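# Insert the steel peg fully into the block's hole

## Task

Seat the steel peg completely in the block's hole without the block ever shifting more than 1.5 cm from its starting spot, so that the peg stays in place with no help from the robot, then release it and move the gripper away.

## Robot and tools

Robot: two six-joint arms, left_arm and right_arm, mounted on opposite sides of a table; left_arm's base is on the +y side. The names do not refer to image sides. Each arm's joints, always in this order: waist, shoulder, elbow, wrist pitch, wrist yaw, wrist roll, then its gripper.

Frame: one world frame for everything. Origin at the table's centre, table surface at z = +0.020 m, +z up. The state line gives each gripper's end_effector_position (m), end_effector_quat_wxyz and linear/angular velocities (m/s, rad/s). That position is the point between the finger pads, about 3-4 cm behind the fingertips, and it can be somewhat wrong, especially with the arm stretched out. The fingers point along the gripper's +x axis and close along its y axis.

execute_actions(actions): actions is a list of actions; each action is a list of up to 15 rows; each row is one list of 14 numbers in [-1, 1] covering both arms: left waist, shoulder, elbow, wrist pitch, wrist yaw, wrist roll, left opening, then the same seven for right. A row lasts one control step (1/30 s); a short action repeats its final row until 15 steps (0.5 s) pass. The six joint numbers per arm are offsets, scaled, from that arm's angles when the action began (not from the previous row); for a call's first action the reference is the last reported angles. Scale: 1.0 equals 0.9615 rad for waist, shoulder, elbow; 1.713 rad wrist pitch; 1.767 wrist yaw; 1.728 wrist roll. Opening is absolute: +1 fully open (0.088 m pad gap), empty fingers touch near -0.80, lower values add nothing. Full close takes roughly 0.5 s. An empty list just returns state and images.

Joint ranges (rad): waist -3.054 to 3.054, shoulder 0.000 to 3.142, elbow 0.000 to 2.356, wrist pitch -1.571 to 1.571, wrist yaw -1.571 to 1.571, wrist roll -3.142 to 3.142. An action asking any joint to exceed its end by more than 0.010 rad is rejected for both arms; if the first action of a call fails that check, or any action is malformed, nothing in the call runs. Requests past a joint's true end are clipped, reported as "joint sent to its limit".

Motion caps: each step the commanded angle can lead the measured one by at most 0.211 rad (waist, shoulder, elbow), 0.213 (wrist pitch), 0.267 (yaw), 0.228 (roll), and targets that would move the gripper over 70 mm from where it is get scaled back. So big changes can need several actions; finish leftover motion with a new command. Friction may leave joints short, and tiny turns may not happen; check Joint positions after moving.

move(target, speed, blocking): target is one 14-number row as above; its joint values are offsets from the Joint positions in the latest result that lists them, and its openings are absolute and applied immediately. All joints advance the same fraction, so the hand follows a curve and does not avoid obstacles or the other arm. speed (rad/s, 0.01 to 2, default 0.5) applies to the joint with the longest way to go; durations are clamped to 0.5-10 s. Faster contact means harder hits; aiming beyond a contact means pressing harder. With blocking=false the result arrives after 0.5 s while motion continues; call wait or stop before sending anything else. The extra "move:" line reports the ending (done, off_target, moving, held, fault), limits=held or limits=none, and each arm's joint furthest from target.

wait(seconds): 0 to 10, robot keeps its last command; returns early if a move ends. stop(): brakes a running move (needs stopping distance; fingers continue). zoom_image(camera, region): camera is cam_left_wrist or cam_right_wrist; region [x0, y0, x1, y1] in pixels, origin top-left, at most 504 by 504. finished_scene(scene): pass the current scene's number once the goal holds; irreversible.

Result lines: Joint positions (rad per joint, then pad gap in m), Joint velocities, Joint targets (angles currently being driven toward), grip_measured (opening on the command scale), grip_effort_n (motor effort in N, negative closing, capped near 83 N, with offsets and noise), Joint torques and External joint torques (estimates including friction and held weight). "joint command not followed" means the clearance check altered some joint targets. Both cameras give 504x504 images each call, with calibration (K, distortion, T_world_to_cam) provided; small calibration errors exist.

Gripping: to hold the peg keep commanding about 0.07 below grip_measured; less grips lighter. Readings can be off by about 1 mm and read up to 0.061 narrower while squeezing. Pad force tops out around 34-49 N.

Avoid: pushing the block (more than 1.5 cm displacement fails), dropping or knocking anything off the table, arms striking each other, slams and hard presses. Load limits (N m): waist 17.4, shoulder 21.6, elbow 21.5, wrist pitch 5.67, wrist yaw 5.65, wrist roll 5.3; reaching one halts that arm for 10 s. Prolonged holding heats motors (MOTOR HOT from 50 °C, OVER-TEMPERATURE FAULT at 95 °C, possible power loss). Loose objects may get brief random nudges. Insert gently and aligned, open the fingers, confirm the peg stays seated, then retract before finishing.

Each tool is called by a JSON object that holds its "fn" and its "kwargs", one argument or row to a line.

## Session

{"fn": "execute_actions", "kwargs": {
  "actions": []
}}

Scene clock: 0.00 s.
left_arm: end_effector_position=(-0.0531, +0.2947, +0.2803) grip_measured=+0.993 grip_effort_n=n/a end_effector_quat_wxyz=(+0.488, +0.483, +0.024, -0.726) end_effector_velocity=(+0.002, -0.001, +0.002) end_effector_angular_velocity=(-0.005, +0.011, +0.020) | right_arm: end_effector_position=(-0.2443, -0.3101, +0.3944) grip_measured=+0.983 grip_effort_n=n/a end_effector_quat_wxyz=(-0.212, -0.132, +0.631, +0.734) end_effector_velocity=(+0.000, +0.000, -0.003) end_effector_angular_velocity=(-0.024, -0.030, +0.005)
Joint names: [waist, shoulder, elbow, wrist pitch, wrist yaw, wrist roll]
Joint positions: left_arm=[-1.542  1.375  1.294 -1.224 -0.721 -0.492  0.088] | right_arm=[ 0.984  1.815  1.219  0.766 -1.118  1.555  0.087]
Joint velocities: left_arm=[ 0.002 -0.002  0.002 -0.007 -0.007 -0.022  0.   ] | right_arm=[-0.002 -0.002  0.002 -0.037 -0.007  0.007 -0.   ]
Joint torques (N m, as the arm reports them, + toward a larger angle): no reading
External joint torques (N m, as the arm's controller estimates them; a push from outside toward a larger angle lowers the number): no reading
Heat: left arm: hottest shoulder 34 °C (+0.0 °C/min); right arm: hottest elbow 33 °C (+0.0 °C/min).
Joint targets: left_arm=[-1.542 1.375 1.294 -1.224 -0.721 -0.492] | right_arm=[0.984 1.815 1.219 0.766 -1.118 1.555]
camera_calibration (this result's frames):
cam_left_wrist: T_world_to_cam=[[-0.693491, 0.560008, -0.453277, -0.0637115], [0.695979, 0.683351, -0.220556, -0.073541], [0.186234, -0.468425, -0.863652, 0.462705], [0, 0, 0, 1]] pos_world=[-0.0791717, 0.302676, 0.354517]
cam_right_wrist: T_world_to_cam=[[-0.178781, 0.100436, -0.978749, 0.390775], [0.696106, -0.690105, -0.197969, 0.0717964], [-0.695323, -0.716706, 0.0534637, -0.332728], [0, 0, 0, 1]] pos_world=[-0.211468, -0.228169, 0.414473]

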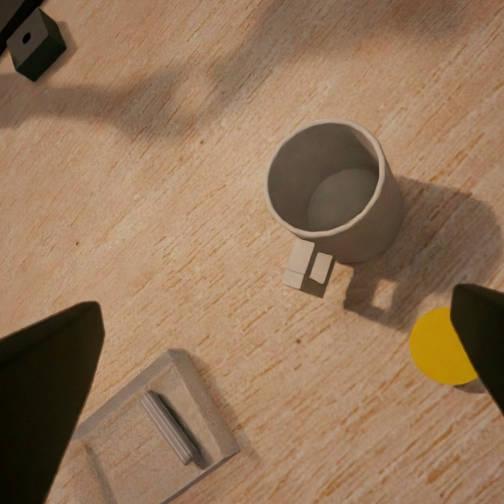

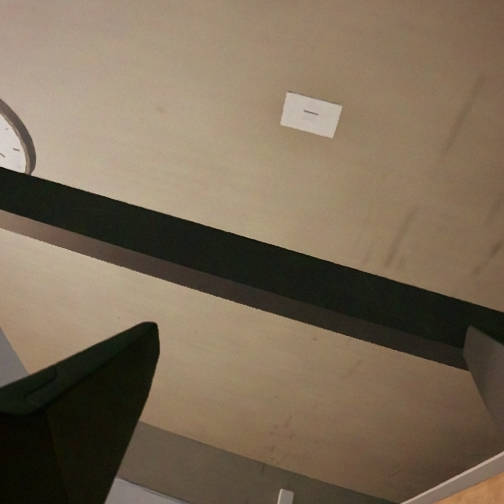

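{"fn": "move", "kwargs": {
  "target": [1,0.05,-0.1,0,0.411,0.1,0.2,-0.05,-0.95,-0.35,-1,0.636,-0.902,1],
  "speed": 1.4
}}

Scene clock: 7.30 s.
left_arm: end_effector_position=(+0.0829, +0.2064, +0.2099) grip_measured=+0.202 grip_effort_n=-11.9 end_effector_quat_wxyz=(+0.499, +0.472, +0.458, -0.564) end_effector_velocity=(+0.001, +0.002, -0.000) end_effector_angular_velocity=(+0.005, -0.007, +0.020) | right_arm: end_effector_position=(+0.0219, -0.3219, +0.2897) grip_measured=+0.983 grip_effort_n=-2.6 end_effector_quat_wxyz=(+0.290, -0.436, +0.151, +0.838) end_effector_velocity=(+0.001, -0.002, -0.001) end_effector_angular_velocity=(-0.006, -0.005, +0.008)
Joint names: [waist, shoulder, elbow, wrist pitch, wrist yaw, wrist roll]
Joint positions: left_arm=[-0.583  1.412  1.209 -1.224  0.001 -0.324  0.049] | right_arm=[ 0.939  0.91   0.895 -0.945 -0.    -0.001  0.087]
Joint velocities: left_arm=[-0.002 -0.002 -0.002 -0.007 -0.007 -0.022 -0.   ] | right_arm=[-0.002 -0.002 -0.002 -0.007 -0.007 -0.007 -0.   ]
Joint torques (N m, as the arm reports them, + toward a larger angle): left_arm=[ 0.21 -4.11  5.53  0.52  0.15  0.24] | right_arm=[-0.26 -3.04  4.52  1.31  0.19 -0.09]
External joint torques (N m, as the arm's controller estimates them; a push from outside toward a larger angle lowers the number): left_arm=[ 0.22  0.73 -0.51 -0.06  0.18  0.23] | right_arm=[-0.28 -1.06 -2.04 -0.11  0.2  -0.09]
Heat: left arm: hottest shoulder 35 °C (+8.2 °C/min); right arm: hottest elbow 34 °C (+8.2 °C/min).
Joint targets: left_arm=[-0.581 1.423 1.198 -1.224 0.006 -0.319] | right_arm=[0.936 0.901 0.882 -0.947 0.006 -0.004]
move: off_target (left_arm, right_arm); limits=none; left_arm: farthest joint: the shoulder, 0.011 radians from its target (0.048 radians at the start); right_arm: farthest joint: the elbow, 0.013 radians from its target (0.336 radians at the start)
camera_calibration (this result's frames):
cam_left_wrist: T_world_to_cam=[[-0.988916, 0.137562, 0.0558643, 0.0530155], [0.146475, 0.965431, 0.21561, -0.227633], [-0.0242732, 0.221403, -0.97488, 0.23358], [0, 0, 0, 1]] pos_world=[0.0914403, 0.160756, 0.273831]
cam_right_wrist: T_world_to_cam=[[0.597696, 0.801325, -0.0252602, 0.269507], [0.757676, -0.574877, -0.308938, -0.0744551], [-0.262082, 0.165512, -0.950747, 0.414874], [0, 0, 0, 1]] pos_world=[0.00406071, -0.327432, 0.378246]

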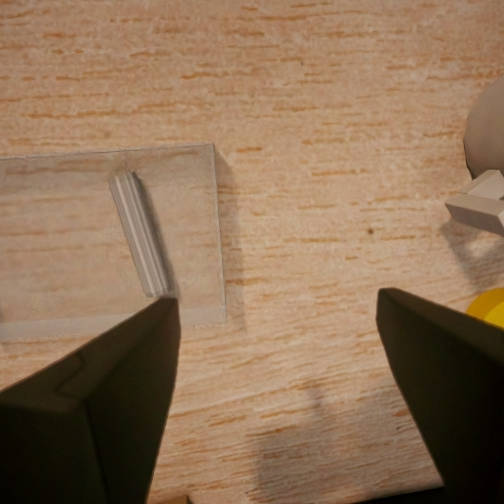

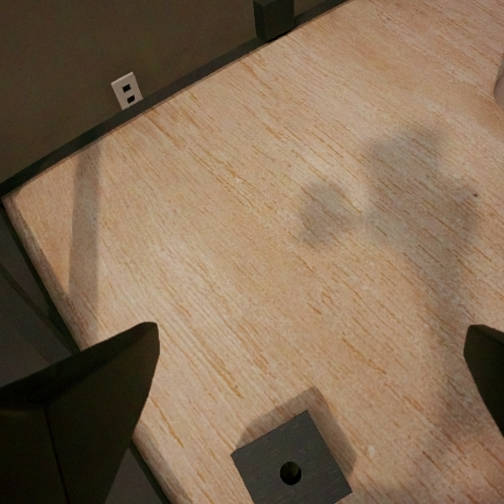

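{"fn": "move", "kwargs": {
  "target": [0.206,0.121,-0.323,0.153,0,0.01,0.1,-0.941,0.6,-0.2,0.75,0,0,1],
  "speed": 1.2
}}

Scene clock: 15.50 s.
left_arm: end_effector_position=(+0.1358, +0.2114, +0.1104) grip_measured=+0.102 grip_effort_n=-11.4 end_effector_quat_wxyz=(+0.525, +0.474, +0.526, -0.473) end_effector_velocity=(-0.001, +0.003, -0.000) end_effector_angular_velocity=(+0.009, +0.006, -0.010) | right_arm: end_effector_position=(+0.2012, -0.0509, +0.2525) grip_measured=+0.983 grip_effort_n=-3.0 end_effector_quat_wxyz=(+0.691, -0.148, +0.147, +0.692) end_effector_velocity=(+0.002, -0.001, -0.002) end_effector_angular_velocity=(-0.007, -0.004, +0.002)
Joint names: [waist, shoulder, elbow, wrist pitch, wrist yaw, wrist roll]
Joint positions: left_arm=[-0.388  1.517  0.908 -0.964  0.001 -0.312  0.044] | right_arm=[ 0.037  1.474  0.716  0.337  0.    -0.001  0.087]
Joint velocities: left_arm=[-0.002 -0.002 -0.002 -0.007  0.007  0.007 -0.   ] | right_arm=[-0.007 -0.002 -0.002 -0.007 -0.007 -0.007 -0.   ]
Joint torques (N m, as the arm reports them, + toward a larger angle): left_arm=[ 0.63 -4.13  4.91  0.39  0.01  0.2 ] | right_arm=[-0.33 -4.41  4.36  2.03  0.04 -0.03]
External joint torques (N m, as the arm's controller estimates them; a push from outside toward a larger angle lowers the number): left_arm=[ 0.64  0.95 -0.59  0.06  0.03  0.2 ] | right_arm=[-0.3   1.28 -2.04  0.27  0.04 -0.04]
Heat: left arm: hottest elbow 36 °C (+7.7 °C/min); right arm: hottest elbow 35 °C (+7.7 °C/min).
Joint targets: left_arm=[-0.385 1.528 0.898 -0.962 0.001 -0.307] | right_arm=[0.034 1.487 0.703 0.340 0.000 -0.001]
move: off_target (left_arm, right_arm); limits=none; left_arm: farthest joint: the shoulder, 0.012 radians from its target (0.116 radians at the start); right_arm: farthest joint: the shoulder, 0.013 radians from its target (0.577 radians at the start)
camera_calibration (this result's frames):
cam_left_wrist: T_world_to_cam=[[-0.998596, -0.0500025, 0.0175017, 0.155396], [-0.0407302, 0.935896, 0.349914, -0.201848], [-0.0338763, 0.34871, -0.936618, 0.106958], [0, 0, 0, 1]] pos_world=[0.15058, 0.159382, 0.168088]
cam_right_wrist: T_world_to_cam=[[0.999287, 0.0369407, -0.00779923, -0.179851], [0.0184266, -0.657491, -0.753237, 0.190668], [-0.032953, 0.752556, -0.657703, 0.291403], [0, 0, 0, 1]] pos_world=[0.185812, -0.0872909, 0.333872]

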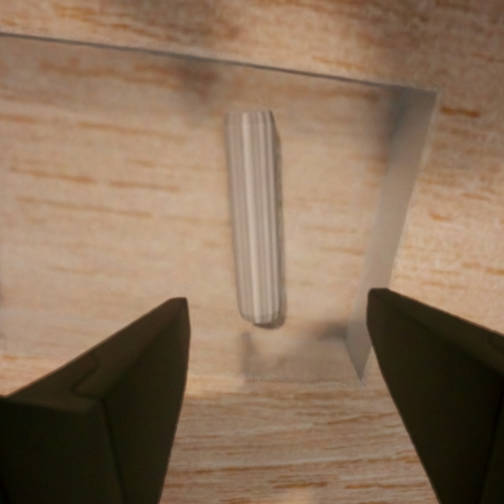

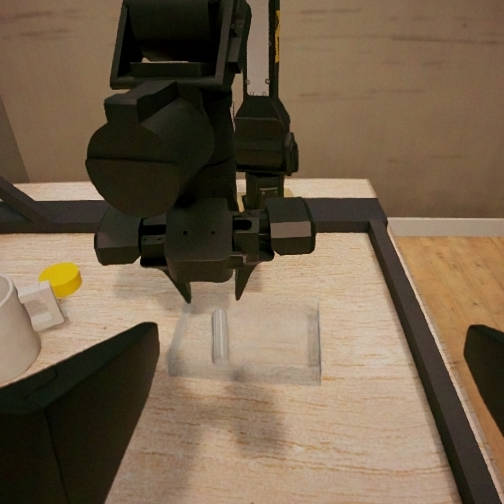

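{"fn": "move", "kwargs": {
  "target": [0.02,0.106,-0.132,0.123,0,0.012,-0.1,0,0.3,-0.1,0.25,0,0,1],
  "speed": 0.45
}}

Scene clock: 18.70 s.
left_arm: end_effector_position=(+0.1396, +0.2102, +0.0642) grip_measured=-0.098 grip_effort_n=-11.4 end_effector_quat_wxyz=(+0.525, +0.473, +0.526, -0.473) end_effector_velocity=(+0.001, +0.002, +0.000) end_effector_angular_velocity=(+0.006, -0.009, +0.005) | right_arm: end_effector_position=(+0.2011, -0.0313, +0.1938) grip_measured=+0.983 grip_effort_n=-3.0 end_effector_quat_wxyz=(+0.696, -0.125, +0.124, +0.696) end_effector_velocity=(-0.000, +0.001, +0.003) end_effector_angular_velocity=(+0.012, -0.004, +0.007)
Joint names: [waist, shoulder, elbow, wrist pitch, wrist yaw, wrist roll]
Joint positions: left_arm=[-0.372  1.606  0.791 -0.755  0.001 -0.297  0.034] | right_arm=[ 0.037  1.748  0.63   0.763  0.    -0.001  0.087]
Joint velocities: left_arm=[-0.002 -0.002 -0.002 -0.007 -0.007 -0.007 -0.   ] | right_arm=[-0.002 -0.002  0.002  0.007 -0.007 -0.007 -0.   ]
Joint torques (N m, as the arm reports them, + toward a larger angle): left_arm=[-0.06 -4.46  4.53  0.44 -0.02  0.21] | right_arm=[-0.16 -4.9   3.49  2.07 -0.03 -0.01]
External joint torques (N m, as the arm's controller estimates them; a push from outside toward a larger angle lowers the number): left_arm=[-0.06  0.78 -0.45  0.1   0.01  0.21] | right_arm=[-0.18  1.69 -1.78  0.28 -0.02 -0.02]
Heat: left arm: hottest elbow 36 °C (+6.4 °C/min); right arm: hottest elbow 35 °C (+6.4 °C/min).
Joint targets: left_arm=[-0.369 1.618 0.781 -0.753 0.001 -0.292] | right_arm=[0.037 1.762 0.620 0.766 0.000 -0.001]
move: off_target (left_arm, right_arm); limits=none; left_arm: farthest joint: the shoulder, 0.013 radians from its target (0.102 radians at the start); right_arm: farthest joint: the shoulder, 0.015 radians from its target (0.289 radians at the start)
camera_calibration (this result's frames):
cam_left_wrist: T_world_to_cam=[[-0.998531, -0.0511118, 0.0179894, 0.160136], [-0.0416644, 0.936506, 0.348168, -0.184333], [-0.0346427, 0.346907, -0.937259, 0.0647057], [0, 0, 0, 1]] pos_world=[0.154462, 0.158367, 0.121944]
cam_right_wrist: T_world_to_cam=[[0.999286, 0.0373776, -0.00543695, -0.181451], [0.0183562, -0.606386, -0.794959, 0.16902], [-0.0330105, 0.794292, -0.606639, 0.229446], [0, 0, 0, 1]] pos_world=[0.185793, -0.0729737, 0.272568]

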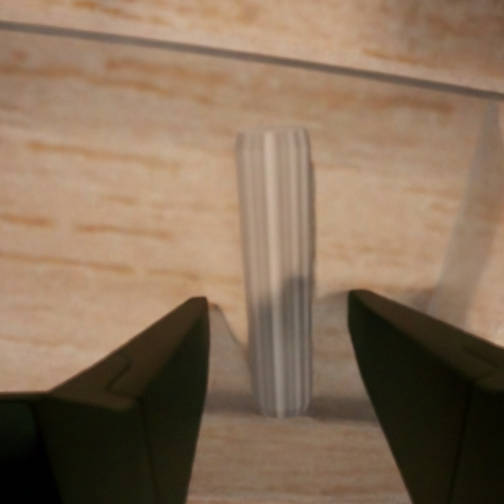

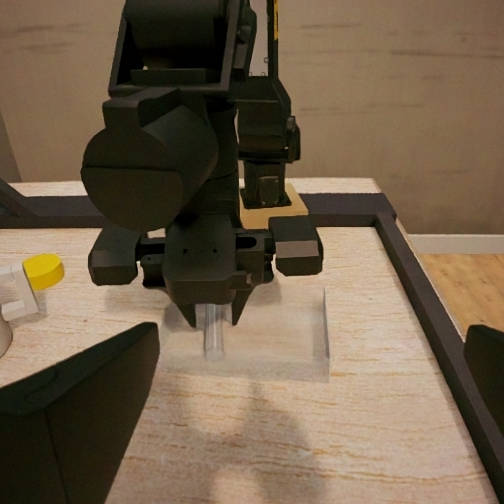

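{"fn": "execute_actions", "kwargs": {
  "actions": [
    [[0,0.018,-0.014,0.005,0,0,-0.2,0,0,0,0,0,0,1],[0,0.018,-0.014,0.005,0,0,-0.25,0,0,0,0,0,0,1],[0,0.018,-0.014,0.005,0,0,-0.3,0,0,0,0,0,0,1],[0,0.018,-0.014,0.005,0,0,-0.35,0,0,0,0,0,0,1],[0,0.018,-0.014,0.005,0,0,-0.4,0,0,0,0,0,0,1],[0,0.018,-0.014,0.005,0,0,-0.45,0,0,0,0,0,0,1],[0,0.018,-0.014,0.005,0,0,-0.5,0,0,0,0,0,0,1],[0,0.018,-0.014,0.005,0,0,-0.62,0,0,0,0,0,0,1]]
  ]
}}

{"fn": "move", "kwargs": {
  "target": [0,-0.11,0.16,-0.14,0,0,-0.62,0,0.326,-0.09,0.367,0,0,0.2],
  "speed": 0.7
}}

Scene clock: 23.27 s.
left_arm: end_effector_position=(+0.1397, +0.2109, +0.0620) grip_measured=-0.544 grip_effort_n=-83.5 end_effector_quat_wxyz=(+0.525, +0.474, +0.527, -0.472) end_effector_velocity=(+0.001, +0.000, +0.001) end_effector_angular_velocity=(+0.001, -0.008, -0.010) | right_arm: end_effector_position=(+0.2011, -0.0313, +0.1938) grip_measured=+0.983 grip_effort_n=-3.0 end_effector_quat_wxyz=(+0.696, -0.125, +0.124, +0.696) end_effector_velocity=(-0.000, -0.000, +0.002) end_effector_angular_velocity=(+0.007, -0.004, +0.007)
Joint names: [waist, shoulder, elbow, wrist pitch, wrist yaw, wrist roll]
Joint positions: left_arm=[-0.372  1.612  0.786 -0.749  0.001 -0.297  0.012] | right_arm=[ 0.037  1.748  0.63   0.763  0.    -0.001  0.087]
Joint velocities: left_arm=[-0.002 -0.002  0.002 -0.007 -0.007  0.007 -0.   ] | right_arm=[-0.002 -0.002 -0.002  0.007 -0.007 -0.007 -0.   ]
Joint torques (N m, as the arm reports them, + toward a larger angle): left_arm=[ 0.14 -4.51  4.33  0.47 -0.05  0.1 ] | right_arm=[-0.01 -6.35  4.35  1.85  0.   -0.02]
External joint torques (N m, as the arm's controller estimates them; a push from outside toward a larger angle lowers the number): left_arm=[ 0.12  0.74 -0.63  0.13 -0.02  0.1 ] | right_arm=[-0.01  0.18 -0.87  0.07  0.   -0.03]
Heat: left arm: hottest elbow 36 °C (+5.2 °C/min); right arm: hottest wrist pitch 36 °C (+7.7 °C/min).
Joint targets: left_arm=[-0.372 1.624 0.777 -0.746 0.001 -0.297] | right_arm=[0.037 1.748 0.630 0.763 0.000 -0.001]
camera_calibration (this result's frames):
cam_left_wrist: T_world_to_cam=[[-0.998544, -0.0511775, 0.0170722, 0.160414], [-0.0419187, 0.935195, 0.351643, -0.184122], [-0.033962, 0.350415, -0.935979, 0.0615455], [0, 0, 0, 1]] pos_world=[0.154552, 0.158833, 0.119612]
cam_right_wrist: T_world_to_cam=[[0.999286, 0.0373776, -0.00543695, -0.181451], [0.0183562, -0.606386, -0.794959, 0.16902], [-0.0330105, 0.794292, -0.606639, 0.229446], [0, 0, 0, 1]] pos_world=[0.185793, -0.0729737, 0.272568]

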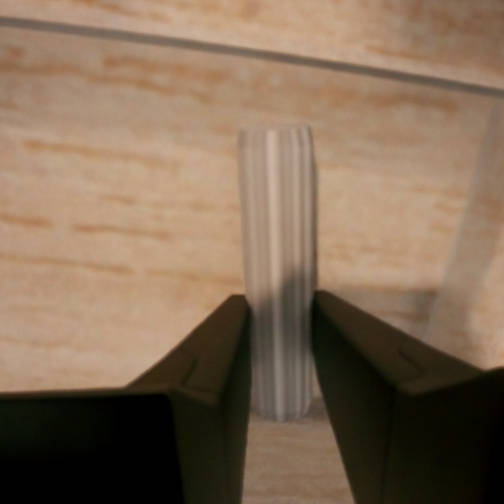

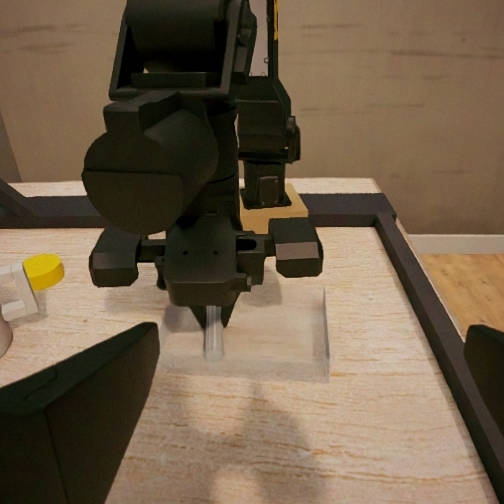

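Scene clock: 24.80 s.
left_arm: end_effector_position=(+0.1394, +0.2092, +0.1149) grip_measured=-0.544 grip_effort_n=-83.5 end_effector_quat_wxyz=(+0.524, +0.474, +0.527, -0.472) end_effector_velocity=(-0.002, +0.003, -0.000) end_effector_angular_velocity=(+0.009, +0.006, +0.000) | right_arm: end_effector_position=(+0.2011, -0.0270, +0.1759) grip_measured=+0.202 grip_effort_n=-14.7 end_effector_quat_wxyz=(+0.706, -0.037, +0.037, +0.707) end_effector_velocity=(+0.004, -0.001, -0.003) end_effector_angular_velocity=(-0.012, -0.008, -0.014)
Joint names: [waist, shoulder, elbow, wrist pitch, wrist yaw, wrist roll]
Joint positions: left_arm=[-0.372  1.519  0.929 -0.987  0.001 -0.297  0.012] | right_arm=[ 0.037  2.047  0.553  1.389  0.    -0.001  0.049]
Joint velocities: left_arm=[-0.007 -0.002 -0.002 -0.007  0.007 -0.007 -0.   ] | right_arm=[-0.007  0.002 -0.002 -0.007  0.007 -0.007 -0.   ]
Joint torques (N m, as the arm reports them, + toward a larger angle): left_arm=[-0.23 -7.14  7.77  0.15 -0.03  0.04] | right_arm=[-0.15 -4.99  2.28  2.    0.02 -0.05]
External joint torques (N m, as the arm's controller estimates them; a push from outside toward a larger angle lowers the number): left_arm=[-0.23 -2.05  2.29 -0.18 -0.01  0.04] | right_arm=[-0.11  1.85 -1.17  0.27  0.01 -0.06]
Heat: left arm: hottest shoulder 36 °C (+4.8 °C/min); right arm: hottest wrist pitch 36 °C (+7.3 °C/min).
Joint targets: left_arm=[-0.372 1.506 0.940 -0.988 0.001 -0.297] | right_arm=[0.037 2.061 0.544 1.392 0.000 -0.001]
move: off_target (left_arm, right_arm); limits=none; left_arm: farthest joint: the shoulder, 0.012 radians from its target (0.106 radians at the start); right_arm: farthest joint: the shoulder, 0.015 radians from its target (0.314 radians at the start)
camera_calibration (this result's frames):
cam_left_wrist: T_world_to_cam=[[-0.99855, -0.051209, 0.0166135, 0.159163], [-0.0420468, 0.934535, 0.353378, -0.201232], [-0.0336221, 0.352167, -0.935333, 0.11116], [0, 0, 0, 1]] pos_world=[0.154209, 0.157062, 0.172439]
cam_right_wrist: T_world_to_cam=[[0.999286, 0.037604, 0.00363384, -0.18329], [0.0180593, -0.390981, -0.920222, 0.185277], [-0.0331833, 0.91963, -0.391381, 0.18076], [0, 0, 0, 1]] pos_world=[0.185812, -0.0869001, 0.241908]

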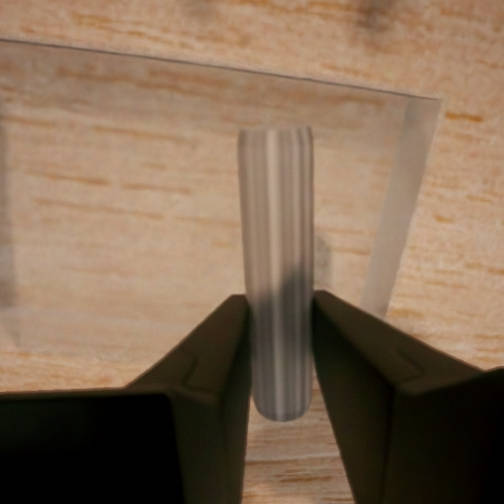

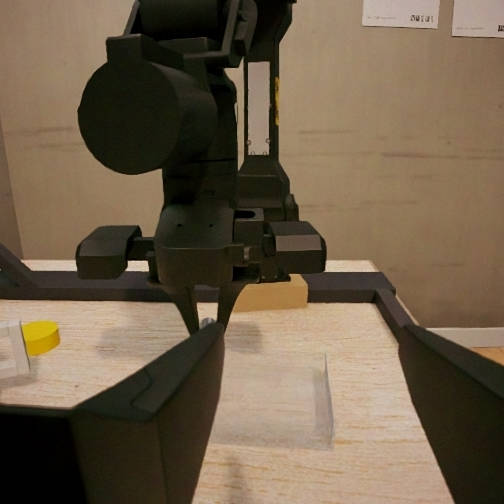

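{"fn": "move", "kwargs": {
  "target": [0.235,0.257,0.752,-0.275,0,0.192,-0.62,0,0.109,0.24,-0.075,0,0,0.2],
  "speed": 0.7
}}

Scene clock: 29.20 s.
left_arm: end_effector_position=(+0.1957, +0.1286, +0.2292) grip_measured=-0.544 grip_effort_n=-83.5 end_effector_quat_wxyz=(+0.501, +0.499, +0.500, -0.500) end_effector_velocity=(-0.002, +0.001, +0.004) end_effector_angular_velocity=(-0.008, +0.007, +0.005) | right_arm: end_effector_position=(+0.2011, +0.0240, +0.1776) grip_measured=+0.202 grip_effort_n=-15.1 end_effector_quat_wxyz=(+0.706, -0.036, +0.035, +0.707) end_effector_velocity=(-0.004, -0.001, -0.000) end_effector_angular_velocity=(+0.002, -0.020, +0.027)
Joint names: [waist, shoulder, elbow, wrist pitch, wrist yaw, wrist roll]
Joint positions: left_arm=[-0.148  1.753  1.64  -1.456  0.001  0.03   0.012] | right_arm=[ 0.037  2.135  0.773  1.262  0.    -0.001  0.049]
Joint velocities: left_arm=[-0.002 -0.007  0.007 -0.007  0.007 -0.007 -0.   ] | right_arm=[ 0.002  0.002 -0.002  0.007 -0.022 -0.022 -0.   ]
Joint torques (N m, as the arm reports them, + toward a larger angle): left_arm=[ 0.24 -6.54  8.25  0.21  0.01  0.19] | right_arm=[ 0.08 -6.43  4.33  1.66  0.03 -0.02]
External joint torques (N m, as the arm's controller estimates them; a push from outside toward a larger angle lowers the number): left_arm=[ 0.24  0.59  2.5  -0.14  0.02  0.19] | right_arm=[ 0.06  1.61  0.25 -0.07  0.04 -0.03]
Heat: left arm: hottest elbow 37 °C (+6.2 °C/min); right arm: hottest wrist pitch 37 °C (+8.2 °C/min).
Joint targets: left_arm=[-0.146 1.765 1.652 -1.458 0.001 0.035] | right_arm=[0.037 2.151 0.784 1.260 0.000 -0.001]
move: off_target (left_arm, right_arm); limits=none; left_arm: farthest joint: the shoulder, 0.013 radians from its target (0.247 radians at the start); right_arm: farthest joint: the shoulder, 0.017 radians from its target (0.105 radians at the start)
camera_calibration (this result's frames):
cam_left_wrist: T_world_to_cam=[[-0.998495, 0.0518507, 0.0178575, 0.195759], [0.0548252, 0.936341, 0.346786, -0.181543], [0.00126039, 0.347243, -0.937774, 0.242724], [0, 0, 0, 1]] pos_world=[0.205111, 0.0755515, 0.287081]
cam_right_wrist: T_world_to_cam=[[0.999286, 0.037587, 0.00379964, -0.185175], [0.0180535, -0.386764, -0.922002, 0.207065], [-0.0331857, 0.921412, -0.387167, 0.133702], [0, 0, 0, 1]] pos_world=[0.185742, -0.0361494, 0.243383]

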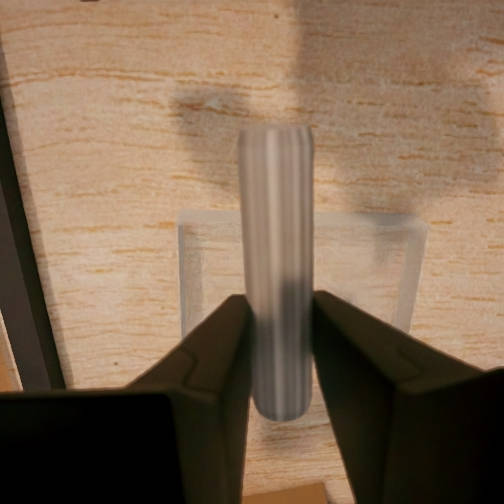

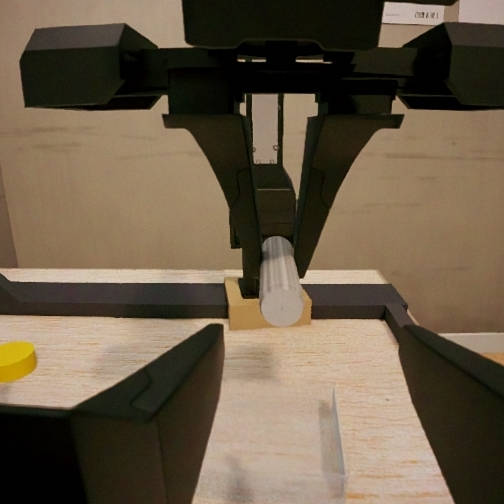

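{"fn": "move", "kwargs": {
  "target": [0.026,0,0,0,0,0.015,-0.62,0,0.103,0.198,-0.055,0,0,0.2],
  "speed": 0.3
}}

Scene clock: 33.70 s.
left_arm: end_effector_position=(+0.2027, +0.1288, +0.2293) grip_measured=-0.544 grip_effort_n=-83.5 end_effector_quat_wxyz=(+0.501, +0.498, +0.501, -0.500) end_effector_velocity=(-0.002, +0.002, +0.000) end_effector_angular_velocity=(+0.007, +0.008, +0.005) | right_arm: end_effector_position=(+0.2010, +0.0634, +0.1782) grip_measured=+0.202 grip_effort_n=-14.7 end_effector_quat_wxyz=(+0.706, -0.034, +0.033, +0.707) end_effector_velocity=(+0.002, +0.001, +0.003) end_effector_angular_velocity=(+0.002, -0.023, -0.008)
Joint names: [waist, shoulder, elbow, wrist pitch, wrist yaw, wrist roll]
Joint positions: left_arm=[-0.126  1.753  1.641 -1.456  0.001  0.05   0.012] | right_arm=[ 0.037  2.216  0.951  1.17   0.    -0.001  0.049]
Joint velocities: left_arm=[-0.002 -0.002 -0.002 -0.007  0.007 -0.007  0.   ] | right_arm=[-0.002 -0.007  0.002 -0.007  0.007 -0.022  0.   ]
Joint torques (N m, as the arm reports them, + toward a larger angle): left_arm=[ 0.13 -7.96  6.74  0.31  0.    0.22] | right_arm=[ 0.13 -7.22  4.82  1.66 -0.02  0.01]
External joint torques (N m, as the arm's controller estimates them; a push from outside toward a larger angle lowers the number): left_arm=[ 0.15 -0.76  0.96 -0.03  0.    0.22] | right_arm=[ 0.15  1.91  0.21 -0.1  -0.02  0.  ]
Heat: left arm: hottest shoulder 37 °C (+5.3 °C/min); right arm: hottest wrist pitch 37 °C (+7.1 °C/min).
Joint targets: left_arm=[-0.123 1.753 1.640 -1.456 0.001 0.055] | right_arm=[0.037 2.234 0.963 1.168 0.000 -0.001]
move: off_target (right_arm); limits=none; left_arm: farthest joint: the wrist roll, 0.006 radians from its target (0.026 radians at the start); right_arm: farthest joint: the shoulder, 0.018 radians from its target (0.099 radians at the start)
camera_calibration (this result's frames):
cam_left_wrist: T_world_to_cam=[[-0.998593, 0.0499532, 0.0177891, 0.203057], [0.0530223, 0.936582, 0.346414, -0.181756], [0.000643535, 0.34687, -0.937913, 0.24293], [0, 0, 0, 1]] pos_world=[0.212252, 0.0758208, 0.287198]
cam_right_wrist: T_world_to_cam=[[0.999286, 0.0375677, 0.00397916, -0.186631], [0.0180472, -0.382187, -0.923909, 0.222855], [-0.0331884, 0.923321, -0.382592, 0.0967765], [0, 0, 0, 1]] pos_world=[0.185688, 0.00282797, 0.243667]

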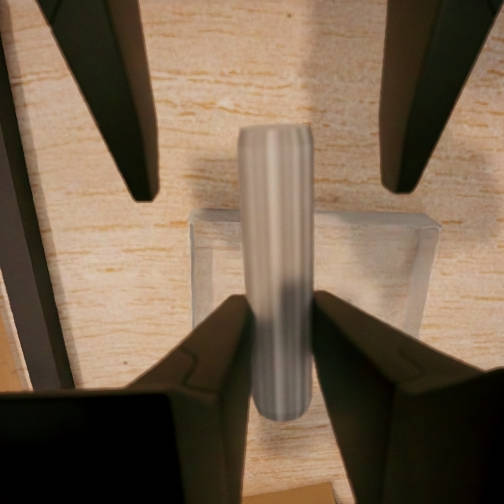

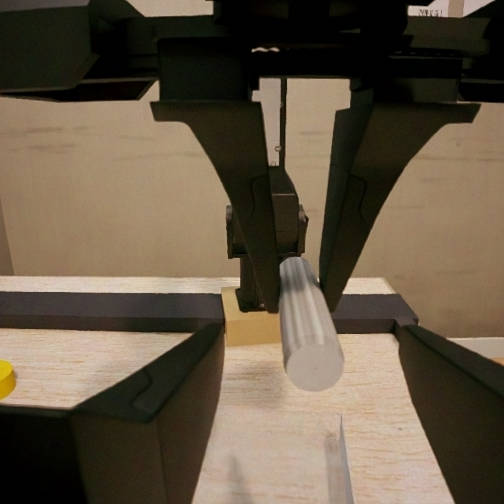

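{"fn": "move", "kwargs": {
  "target": [0.008,0,0,0,0,0,-0.62,0,0.044,0.07,-0.019,0,0,-0.2],
  "speed": 0.15
}}

{"fn": "execute_actions", "kwargs": {
  "actions": [
    [[0,0,0,0,0,0,-0.62,0,0,0,0,0,0,-0.62]]
  ]
}}

Scene clock: 37.20 s.
left_arm: end_effector_position=(+0.2043, +0.1289, +0.2293) grip_measured=-0.544 grip_effort_n=-83.5 end_effector_quat_wxyz=(+0.502, +0.497, +0.502, -0.498) end_effector_velocity=(-0.002, +0.002, +0.003) end_effector_angular_velocity=(-0.003, +0.007, +0.005) | right_arm: end_effector_position=(+0.2010, +0.0751, +0.1787) grip_measured=-0.198 grip_effort_n=-15.1 end_effector_quat_wxyz=(+0.706, -0.034, +0.033, +0.707) end_effector_velocity=(+0.000, -0.000, +0.002) end_effector_angular_velocity=(+0.007, -0.007, +0.006)
Joint names: [waist, shoulder, elbow, wrist pitch, wrist yaw, wrist roll]
Joint positions: left_arm=[-0.121  1.753  1.641 -1.456  0.001  0.05   0.012] | right_arm=[ 0.037  2.24   1.007  1.139  0.    -0.001  0.029]
Joint velocities: left_arm=[-0.002 -0.007  0.002 -0.007  0.007 -0.007 -0.   ] | right_arm=[-0.002 -0.002 -0.002  0.007 -0.007 -0.007  0.   ]
Joint torques (N m, as the arm reports them, + toward a larger angle): left_arm=[ 0.25 -7.75  6.59  0.29 -0.08  0.05] | right_arm=[ 0.18 -7.37  5.16  1.67  0.    0.01]
External joint torques (N m, as the arm's controller estimates them; a push from outside toward a larger angle lowers the number): left_arm=[ 0.25 -0.53  0.79 -0.06 -0.07  0.05] | right_arm=[ 0.19  1.92  0.47 -0.07 -0.01  0.  ]
Heat: left arm: hottest shoulder 38 °C (+6.5 °C/min); right arm: hottest wrist pitch 37 °C (+6.5 °C/min).
Joint targets: left_arm=[-0.118 1.753 1.641 -1.456 0.001 0.050] | right_arm=[0.037 2.258 1.018 1.138 0.000 -0.001]
move: off_target (right_arm); limits=none; left_arm: farthest joint: the waist, 0.003 radians from its target (0.008 radians at the start); right_arm: farthest joint: the shoulder, 0.018 radians from its target (0.042 radians at the start)
camera_calibration (this result's frames):
cam_left_wrist: T_world_to_cam=[[-0.998811, 0.0453815, 0.0177884, 0.205261], [0.0487341, 0.936815, 0.346413, -0.181076], [-0.000943698, 0.346869, -0.937913, 0.243223], [0, 0, 0, 1]] pos_world=[0.214071, 0.0759534, 0.287198]
cam_right_wrist: T_world_to_cam=[[0.999286, 0.0375647, 0.00400677, -0.187062], [0.0180462, -0.381482, -0.9242, 0.227785], [-0.0331888, 0.923613, -0.381888, 0.085998], [0, 0, 0, 1]] pos_world=[0.185672, 0.014494, 0.24411]

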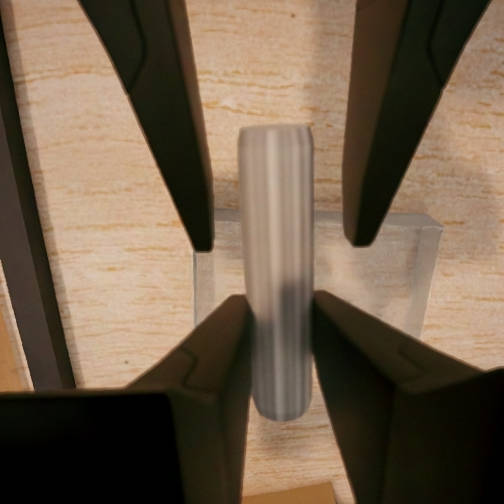

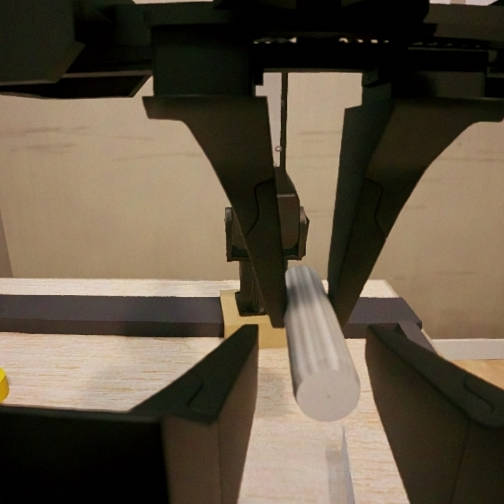

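Scene clock: 37.70 s.
left_arm: end_effector_position=(+0.2040, +0.1292, +0.2293) grip_measured=-0.544 grip_effort_n=-83.5 end_effector_quat_wxyz=(+0.502, +0.497, +0.503, -0.499) end_effector_velocity=(-0.001, +0.003, -0.001) end_effector_angular_velocity=(+0.013, -0.007, -0.015) | right_arm: end_effector_position=(+0.2013, +0.0751, +0.1787) grip_measured=-0.547 grip_effort_n=-83.5 end_effector_quat_wxyz=(+0.706, -0.034, +0.033, +0.706) end_effector_velocity=(+0.000, -0.001, -0.001) end_effector_angular_velocity=(-0.007, -0.007, +0.006)
Joint names: [waist, shoulder, elbow, wrist pitch, wrist yaw, wrist roll]
Joint positions: left_arm=[-0.121  1.753  1.641 -1.458  0.002  0.05   0.012] | right_arm=[ 0.037  2.24   1.007  1.139  0.001 -0.001  0.012]
Joint velocities: left_arm=[-0.007 -0.002 -0.007 -0.007 -0.007  0.007 -0.   ] | right_arm=[-0.002 -0.002 -0.002 -0.007 -0.007 -0.007 -0.   ]
Joint torques (N m, as the arm reports them, + toward a larger angle): left_arm=[-0.08 -7.94  6.65  0.39 -0.06  0.04] | right_arm=[-0.12 -8.97  3.94  1.8  -0.05 -0.05]
External joint torques (N m, as the arm's controller estimates them; a push from outside toward a larger angle lowers the number): left_arm=[-0.04 -0.82  0.93  0.06 -0.06  0.04] | right_arm=[-0.06  0.34 -0.75  0.06 -0.05 -0.06]
Heat: left arm: hottest shoulder 38 °C (+6.4 °C/min); right arm: hottest wrist pitch 37 °C (+6.4 °C/min).
Joint targets: left_arm=[-0.121 1.753 1.641 -1.457 0.001 0.050] | right_arm=[0.037 2.240 1.007 1.139 0.000 -0.001]
camera_calibration (this result's frames):
cam_left_wrist: T_world_to_cam=[[-0.998771, 0.0457367, 0.0190853, 0.204583], [0.04952, 0.936291, 0.347717, -0.181748], [-0.00196599, 0.348234, -0.937405, 0.243029], [0, 0, 0, 1]] pos_world=[0.213809, 0.0761806, 0.287109]
cam_right_wrist: T_world_to_cam=[[0.999314, 0.036804, 0.00404269, -0.18728], [0.017789, -0.381496, -0.924199, 0.227833], [-0.0324719, 0.923638, -0.381889, 0.0858605], [0, 0, 0, 1]] pos_world=[0.185887, 0.014506, 0.24411]

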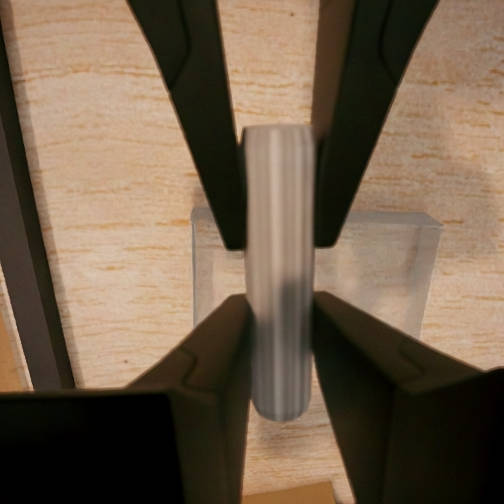

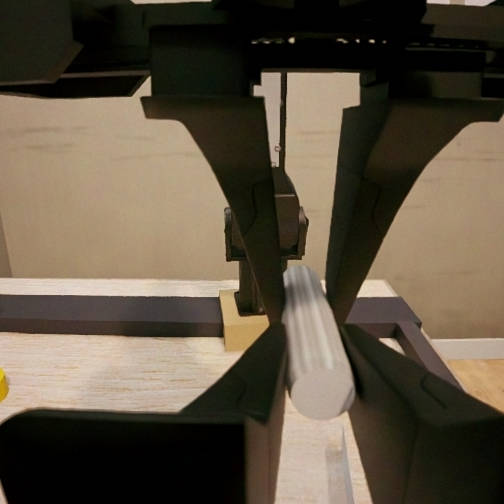

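{"fn": "execute_actions", "kwargs": {
  "actions": [
    [[0,0,0,0,0,0,0.6,0,0,0,0,0,0,-0.62]]
  ]
}}

{"fn": "move", "kwargs": {
  "target": [0,-0.5,0,0.1,0,0,1,0.1,-0.854,-0.12,-0.75,0,0,-0.62],
  "speed": 1.0
}}

Scene clock: 42.33 s.
left_arm: end_effector_position=(+0.2040, +0.1291, +0.2293) grip_measured=+0.591 grip_effort_n=14.2 end_effector_quat_wxyz=(+0.502, +0.497, +0.502, -0.499) end_effector_velocity=(-0.002, +0.002, -0.001) end_effector_angular_velocity=(+0.012, +0.008, +0.005) | right_arm: end_effector_position=(+0.2013, +0.0750, +0.1777) grip_measured=-0.547 grip_effort_n=-83.5 end_effector_quat_wxyz=(+0.706, -0.035, +0.034, +0.706) end_effector_velocity=(+0.005, -0.001, -0.001) end_effector_angular_velocity=(-0.007, -0.023, -0.012)
Joint names: [waist, shoulder, elbow, wrist pitch, wrist yaw, wrist roll]
Joint positions: left_arm=[-0.121  1.753  1.641 -1.458  0.002  0.05   0.068] | right_arm=[ 0.037  2.24   1.007  1.135  0.001 -0.001  0.012]
Joint velocities: left_arm=[-0.002  0.002 -0.002 -0.007  0.007 -0.007  0.005] | right_arm=[-0.007 -0.002 -0.002 -0.007  0.007 -0.022 -0.   ]
Joint torques (N m, as the arm reports them, + toward a larger angle): left_arm=[-0.1  -7.96  6.85  0.34 -0.01  0.05] | right_arm=[-0.04 -9.04  3.91  2.08 -0.01  0.02]
External joint torques (N m, as the arm's controller estimates them; a push from outside toward a larger angle lowers the number): left_arm=[-0.1  -0.87  1.12 -0.01  0.    0.05] | right_arm=[-0.02  0.28 -0.79  0.34 -0.02  0.01]
Heat: left arm: hottest shoulder 38 °C (+5.7 °C/min); right arm: hottest wrist pitch 38 °C (+7.1 °C/min).
Joint targets: left_arm=[-0.121 1.753 1.641 -1.458 0.002 0.050] | right_arm=[0.037 2.240 1.007 1.139 0.001 -0.001]
camera_calibration (this result's frames):
cam_left_wrist: T_world_to_cam=[[-0.998772, 0.045744, 0.0190456, 0.2046], [0.0495122, 0.936423, 0.347361, -0.181604], [-0.00194505, 0.347877, -0.937538, 0.24313], [0, 0, 0, 1]] pos_world=[0.213813, 0.0761196, 0.287129]
cam_right_wrist: T_world_to_cam=[[0.999314, 0.0368221, 0.00387873, -0.187245], [0.0177932, -0.385722, -0.922443, 0.226882], [-0.0324702, 0.92188, -0.386113, 0.0864519], [0, 0, 0, 1]] pos_world=[0.185886, 0.0147098, 0.243392]

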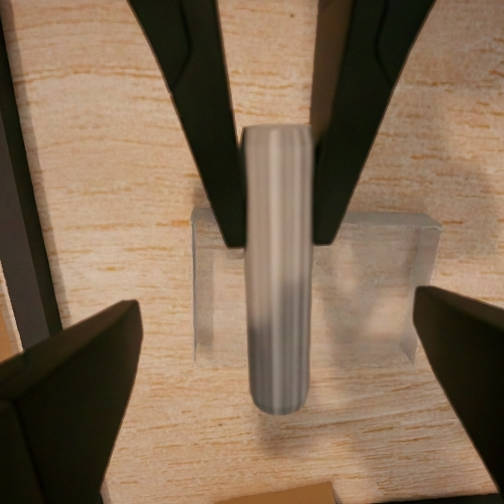

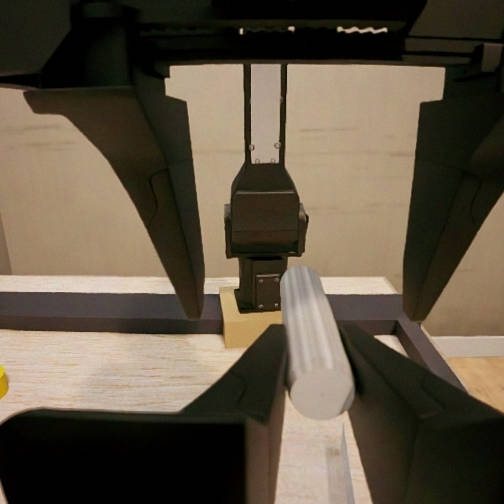

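Scene clock: 44.27 s.
left_arm: end_effector_position=(+0.2019, +0.1643, +0.3773) grip_measured=+0.991 grip_effort_n=14.7 end_effector_quat_wxyz=(+0.643, +0.322, +0.309, -0.623) end_effector_velocity=(+0.000, +0.001, -0.002) end_effector_angular_velocity=(+0.012, +0.008, +0.020) | right_arm: end_effector_position=(+0.1647, -0.0707, +0.2521) grip_measured=-0.547 grip_effort_n=-83.5 end_effector_quat_wxyz=(+0.633, -0.251, +0.227, +0.696) end_effector_velocity=(-0.002, -0.004, -0.002) end_effector_angular_velocity=(-0.018, +0.007, +0.019)
Joint names: [waist, shoulder, elbow, wrist pitch, wrist yaw, wrist roll]
Joint positions: left_arm=[-0.121  1.278  1.641 -1.287  0.002  0.05   0.088] | right_arm=[ 0.13   1.439  0.9   -0.151  0.001 -0.001  0.012]
Joint velocities: left_arm=[-0.002  0.002 -0.002 -0.007 -0.007 -0.022 -0.   ] | right_arm=[-0.002 -0.007 -0.002 -0.022 -0.022 -0.007  0.   ]
Joint torques (N m, as the arm reports them, + toward a larger angle): left_arm=[-0.03 -4.79  6.77  1.45 -0.04  0.07] | right_arm=[ 0.51 -7.62  4.69  1.78  0.   -0.01]
External joint torques (N m, as the arm's controller estimates them; a push from outside toward a larger angle lowers the number): left_arm=[-0.04 -1.24  0.97  0.09 -0.03  0.07] | right_arm=[ 0.5  -1.88 -1.98  0.15  0.01 -0.02]
Heat: left arm: hottest shoulder 39 °C (+6.8 °C/min); right arm: hottest wrist pitch 38 °C (+6.8 °C/min).
Joint targets: left_arm=[-0.121 1.273 1.641 -1.286 0.002 0.050] | right_arm=[0.133 1.419 0.891 -0.150 0.001 -0.001]
move: off_target (right_arm); limits=none; left_arm: farthest joint: the shoulder, 0.006 radians from its target (0.481 radians at the start); right_arm: farthest joint: the shoulder, 0.020 radians from its target (0.821 radians at the start)
camera_calibration (this result's frames):
cam_left_wrist: T_world_to_cam=[[-0.998217, 0.0362877, -0.0473888, 0.224621], [0.0482486, 0.957975, -0.282764, -0.0313689], [0.0351364, -0.284547, -0.958018, 0.473734], [0, 0, 0, 1]] pos_world=[0.209088, 0.156699, 0.45562]
cam_right_wrist: T_world_to_cam=[[0.991934, 0.125642, -0.0167502, -0.13296], [0.0957182, -0.829123, -0.550811, 0.102115], [-0.0830929, 0.544765, -0.834462, 0.342999], [0, 0, 0, 1]] pos_world=[0.150614, -0.0854828, 0.340239]

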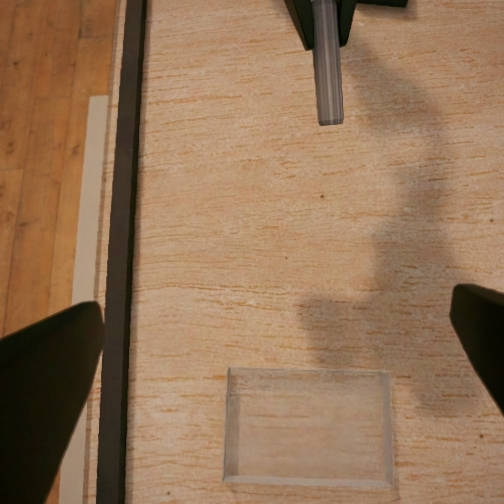

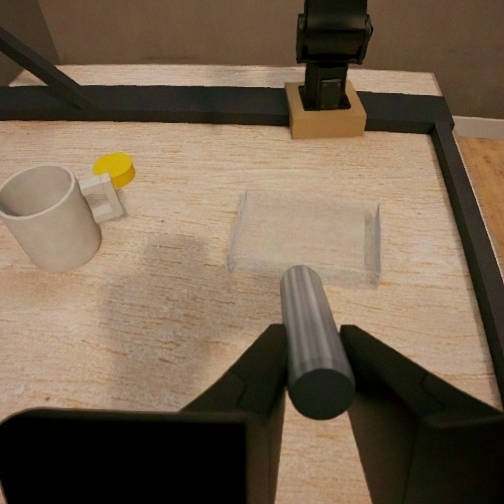

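{"fn": "move", "kwargs": {
  "target": [-0.27,0.4,-0.68,1,0,-0.03,1,0.825,0,0,-0.572,0,0,-0.62],
  "speed": 1.3
}}

Scene clock: 47.83 s.
left_arm: end_effector_position=(+0.0898, -0.0281, +0.2700) grip_measured=+0.991 grip_effort_n=14.7 end_effector_quat_wxyz=(+0.629, +0.088, +0.070, -0.770) end_effector_velocity=(+0.002, -0.000, +0.002) end_effector_angular_velocity=(-0.007, +0.004, +0.021) | right_arm: end_effector_position=(+0.0430, -0.3334, +0.1739) grip_measured=-0.547 grip_effort_n=-83.5 end_effector_quat_wxyz=(+0.226, -0.698, +0.249, +0.633) end_effector_velocity=(-0.000, -0.004, +0.000) end_effector_angular_velocity=(-0.021, +0.008, -0.012)
Joint names: [waist, shoulder, elbow, wrist pitch, wrist yaw, wrist roll]
Joint positions: left_arm=[-0.379  1.648  0.999  0.425  0.002  0.004  0.088] | right_arm=[ 0.92   1.439  0.9   -1.129  0.001 -0.001  0.012]
Joint velocities: left_arm=[-0.002 -0.002 -0.002  0.007 -0.022 -0.007 -0.   ] | right_arm=[-0.002 -0.002 -0.002 -0.007 -0.022  0.007 -0.   ]
Joint torques (N m, as the arm reports them, + toward a larger angle): left_arm=[-0.21 -6.34  6.34  2.   -0.06 -0.07] | right_arm=[ 0.38 -4.58  4.65  0.04  0.04  0.  ]
External joint torques (N m, as the arm's controller estimates them; a push from outside toward a larger angle lowers the number): left_arm=[-0.26  1.15 -0.56  0.16 -0.05 -0.08] | right_arm=[ 0.39 -0.12 -0.79 -0.33  0.05  0.  ]
Heat: left arm: hottest shoulder 39 °C (+6.3 °C/min); right arm: hottest wrist pitch 38 °C (+6.3 °C/min).
Joint targets: left_arm=[-0.381 1.663 0.987 0.426 0.002 -0.002] | right_arm=[0.923 1.439 0.900 -1.131 0.001 -0.001]
move: off_target (left_arm); limits=none; left_arm: farthest joint: the shoulder, 0.015 radians from its target (0.384 radians at the start); right_arm: farthest joint: the waist, 0.003 radians from its target (0.793 radians at the start)
camera_calibration (this result's frames):
cam_left_wrist: T_world_to_cam=[[-0.972326, 0.227763, -0.0520276, 0.118902], [0.167626, 0.524989, -0.834439, 0.254076], [-0.16274, -0.820068, -0.548639, 0.212396], [0, 0, 0, 1]] pos_world=[0.107587, 0.0137104, 0.334726]
cam_right_wrist: T_world_to_cam=[[0.630515, 0.77535, -0.035819, 0.254952], [0.724943, -0.57178, 0.384091, -0.250974], [0.277324, -0.268142, -0.9226, 0.139488], [0, 0, 0, 1]] pos_world=[-0.0174925, -0.303776, 0.234221]

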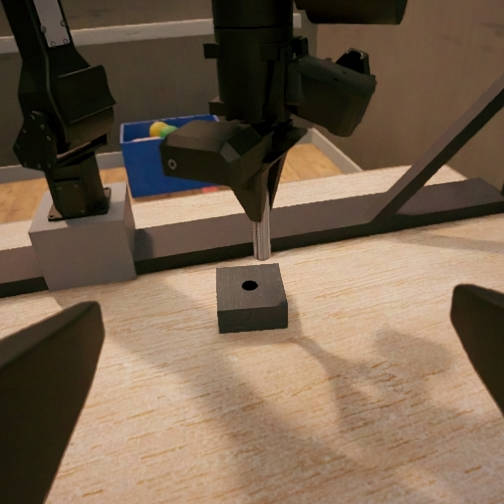

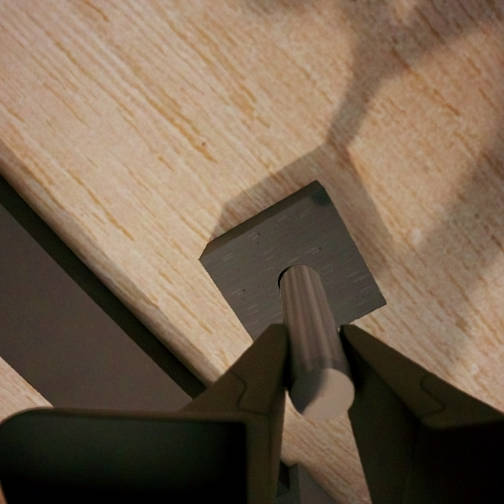

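{"fn": "move", "kwargs": {
  "target": [0,0,0,0,0,0,1,-0.007,-0.038,-0.119,0.0485,0,0,-0.62],
  "speed": 0.2
}}

{"fn": "zoom_image", "kwargs": {
  "camera": "cam_left_wrist",
  "region": [190,220,310,340]
}}

{"fn": "zoom_image", "kwargs": {
  "camera": "cam_right_wrist",
  "region": [240,220,360,340]
}}

Scene clock: 51.70 s.
left_arm: end_effector_position=(+0.0898, -0.0281, +0.2700) grip_measured=+0.991 grip_effort_n=14.7 end_effector_quat_wxyz=(+0.629, +0.088, +0.070, -0.770) end_effector_velocity=(+0.000, +0.001, -0.002) end_effector_angular_velocity=(+0.005, -0.010, +0.003) | right_arm: end_effector_position=(+0.0536, -0.3411, +0.1535) grip_measured=-0.547 grip_effort_n=-83.5 end_effector_quat_wxyz=(+0.227, -0.698, +0.250, +0.632) end_effector_velocity=(+0.005, -0.005, -0.001) end_effector_angular_velocity=(-0.023, -0.016, +0.004)
Joint names: [waist, shoulder, elbow, wrist pitch, wrist yaw, wrist roll]
Joint positions: left_arm=[-0.379  1.648  0.999  0.425  0.002  0.004  0.088] | right_arm=[ 0.916  1.417  0.796 -1.048  0.001 -0.001  0.012]
Joint velocities: left_arm=[-0.002 -0.002 -0.002 -0.007 -0.007  0.007 -0.   ] | right_arm=[-0.002 -0.002 -0.007 -0.022 -0.007 -0.007  0.   ]
Joint torques (N m, as the arm reports them, + toward a larger angle): left_arm=[-0.29 -8.45  8.18  1.93 -0.08  0.03] | right_arm=[ 0.05 -5.37  3.66  0.46 -0.02 -0.08]
External joint torques (N m, as the arm's controller estimates them; a push from outside toward a larger angle lowers the number): left_arm=[-0.29 -0.93  1.28  0.09 -0.08  0.03] | right_arm=[ 0.05 -1.24 -1.6   0.11 -0.01 -0.08]
Heat: left arm: hottest shoulder 39 °C (+5.8 °C/min); right arm: hottest shoulder 37 °C (+4.6 °C/min).
Joint targets: left_arm=[-0.379 1.648 0.999 0.424 0.002 0.004] | right_arm=[0.913 1.402 0.786 -1.045 0.001 -0.001]
move: off_target (right_arm); limits=none; left_arm: farthest joint: the waist, 0.000 radians from its target (0.000 radians at the start); right_arm: farthest joint: the shoulder, 0.015 radians from its target (0.037 radians at the start)
camera_calibration (this result's frames):
cam_left_wrist: T_world_to_cam=[[-0.972326, 0.227763, -0.0520276, 0.118902], [0.167626, 0.524989, -0.834439, 0.254076], [-0.16274, -0.820068, -0.548639, 0.212396], [0, 0, 0, 1]] pos_world=[0.107587, 0.0137104, 0.334726]
cam_right_wrist: T_world_to_cam=[[0.63351, 0.772904, -0.0358249, 0.252546], [0.722304, -0.574167, 0.385499, -0.25609], [0.277384, -0.270094, -0.922013, 0.114928], [0, 0, 0, 1]] pos_world=[-0.00689502, -0.311192, 0.213735]

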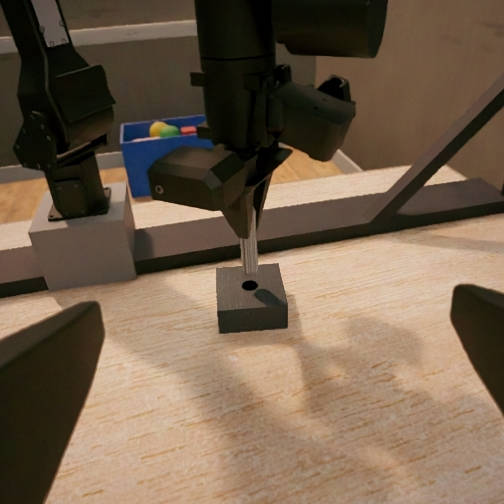

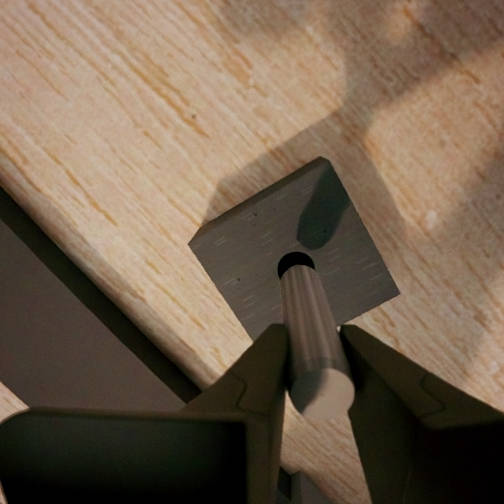

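Region (190, 220, 310, 340) of cam_left_wrist's 504x504 image, scaled by 4.200, with more detail than that image has.

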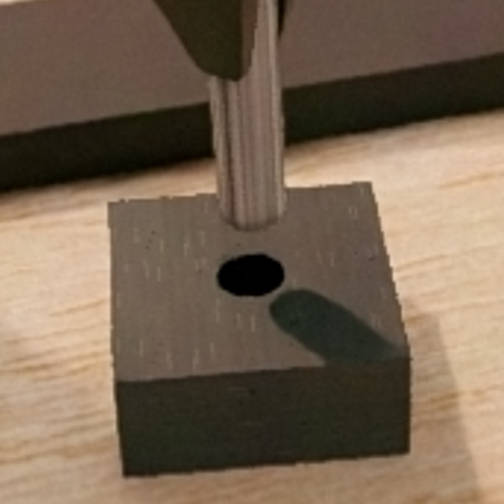

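Region (240, 220, 360, 340) of cam_right_wrist's 504x504 image, scaled by 4.200, with more detail than that image has.

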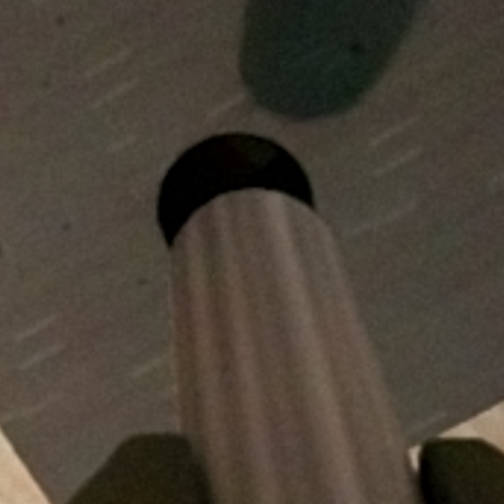

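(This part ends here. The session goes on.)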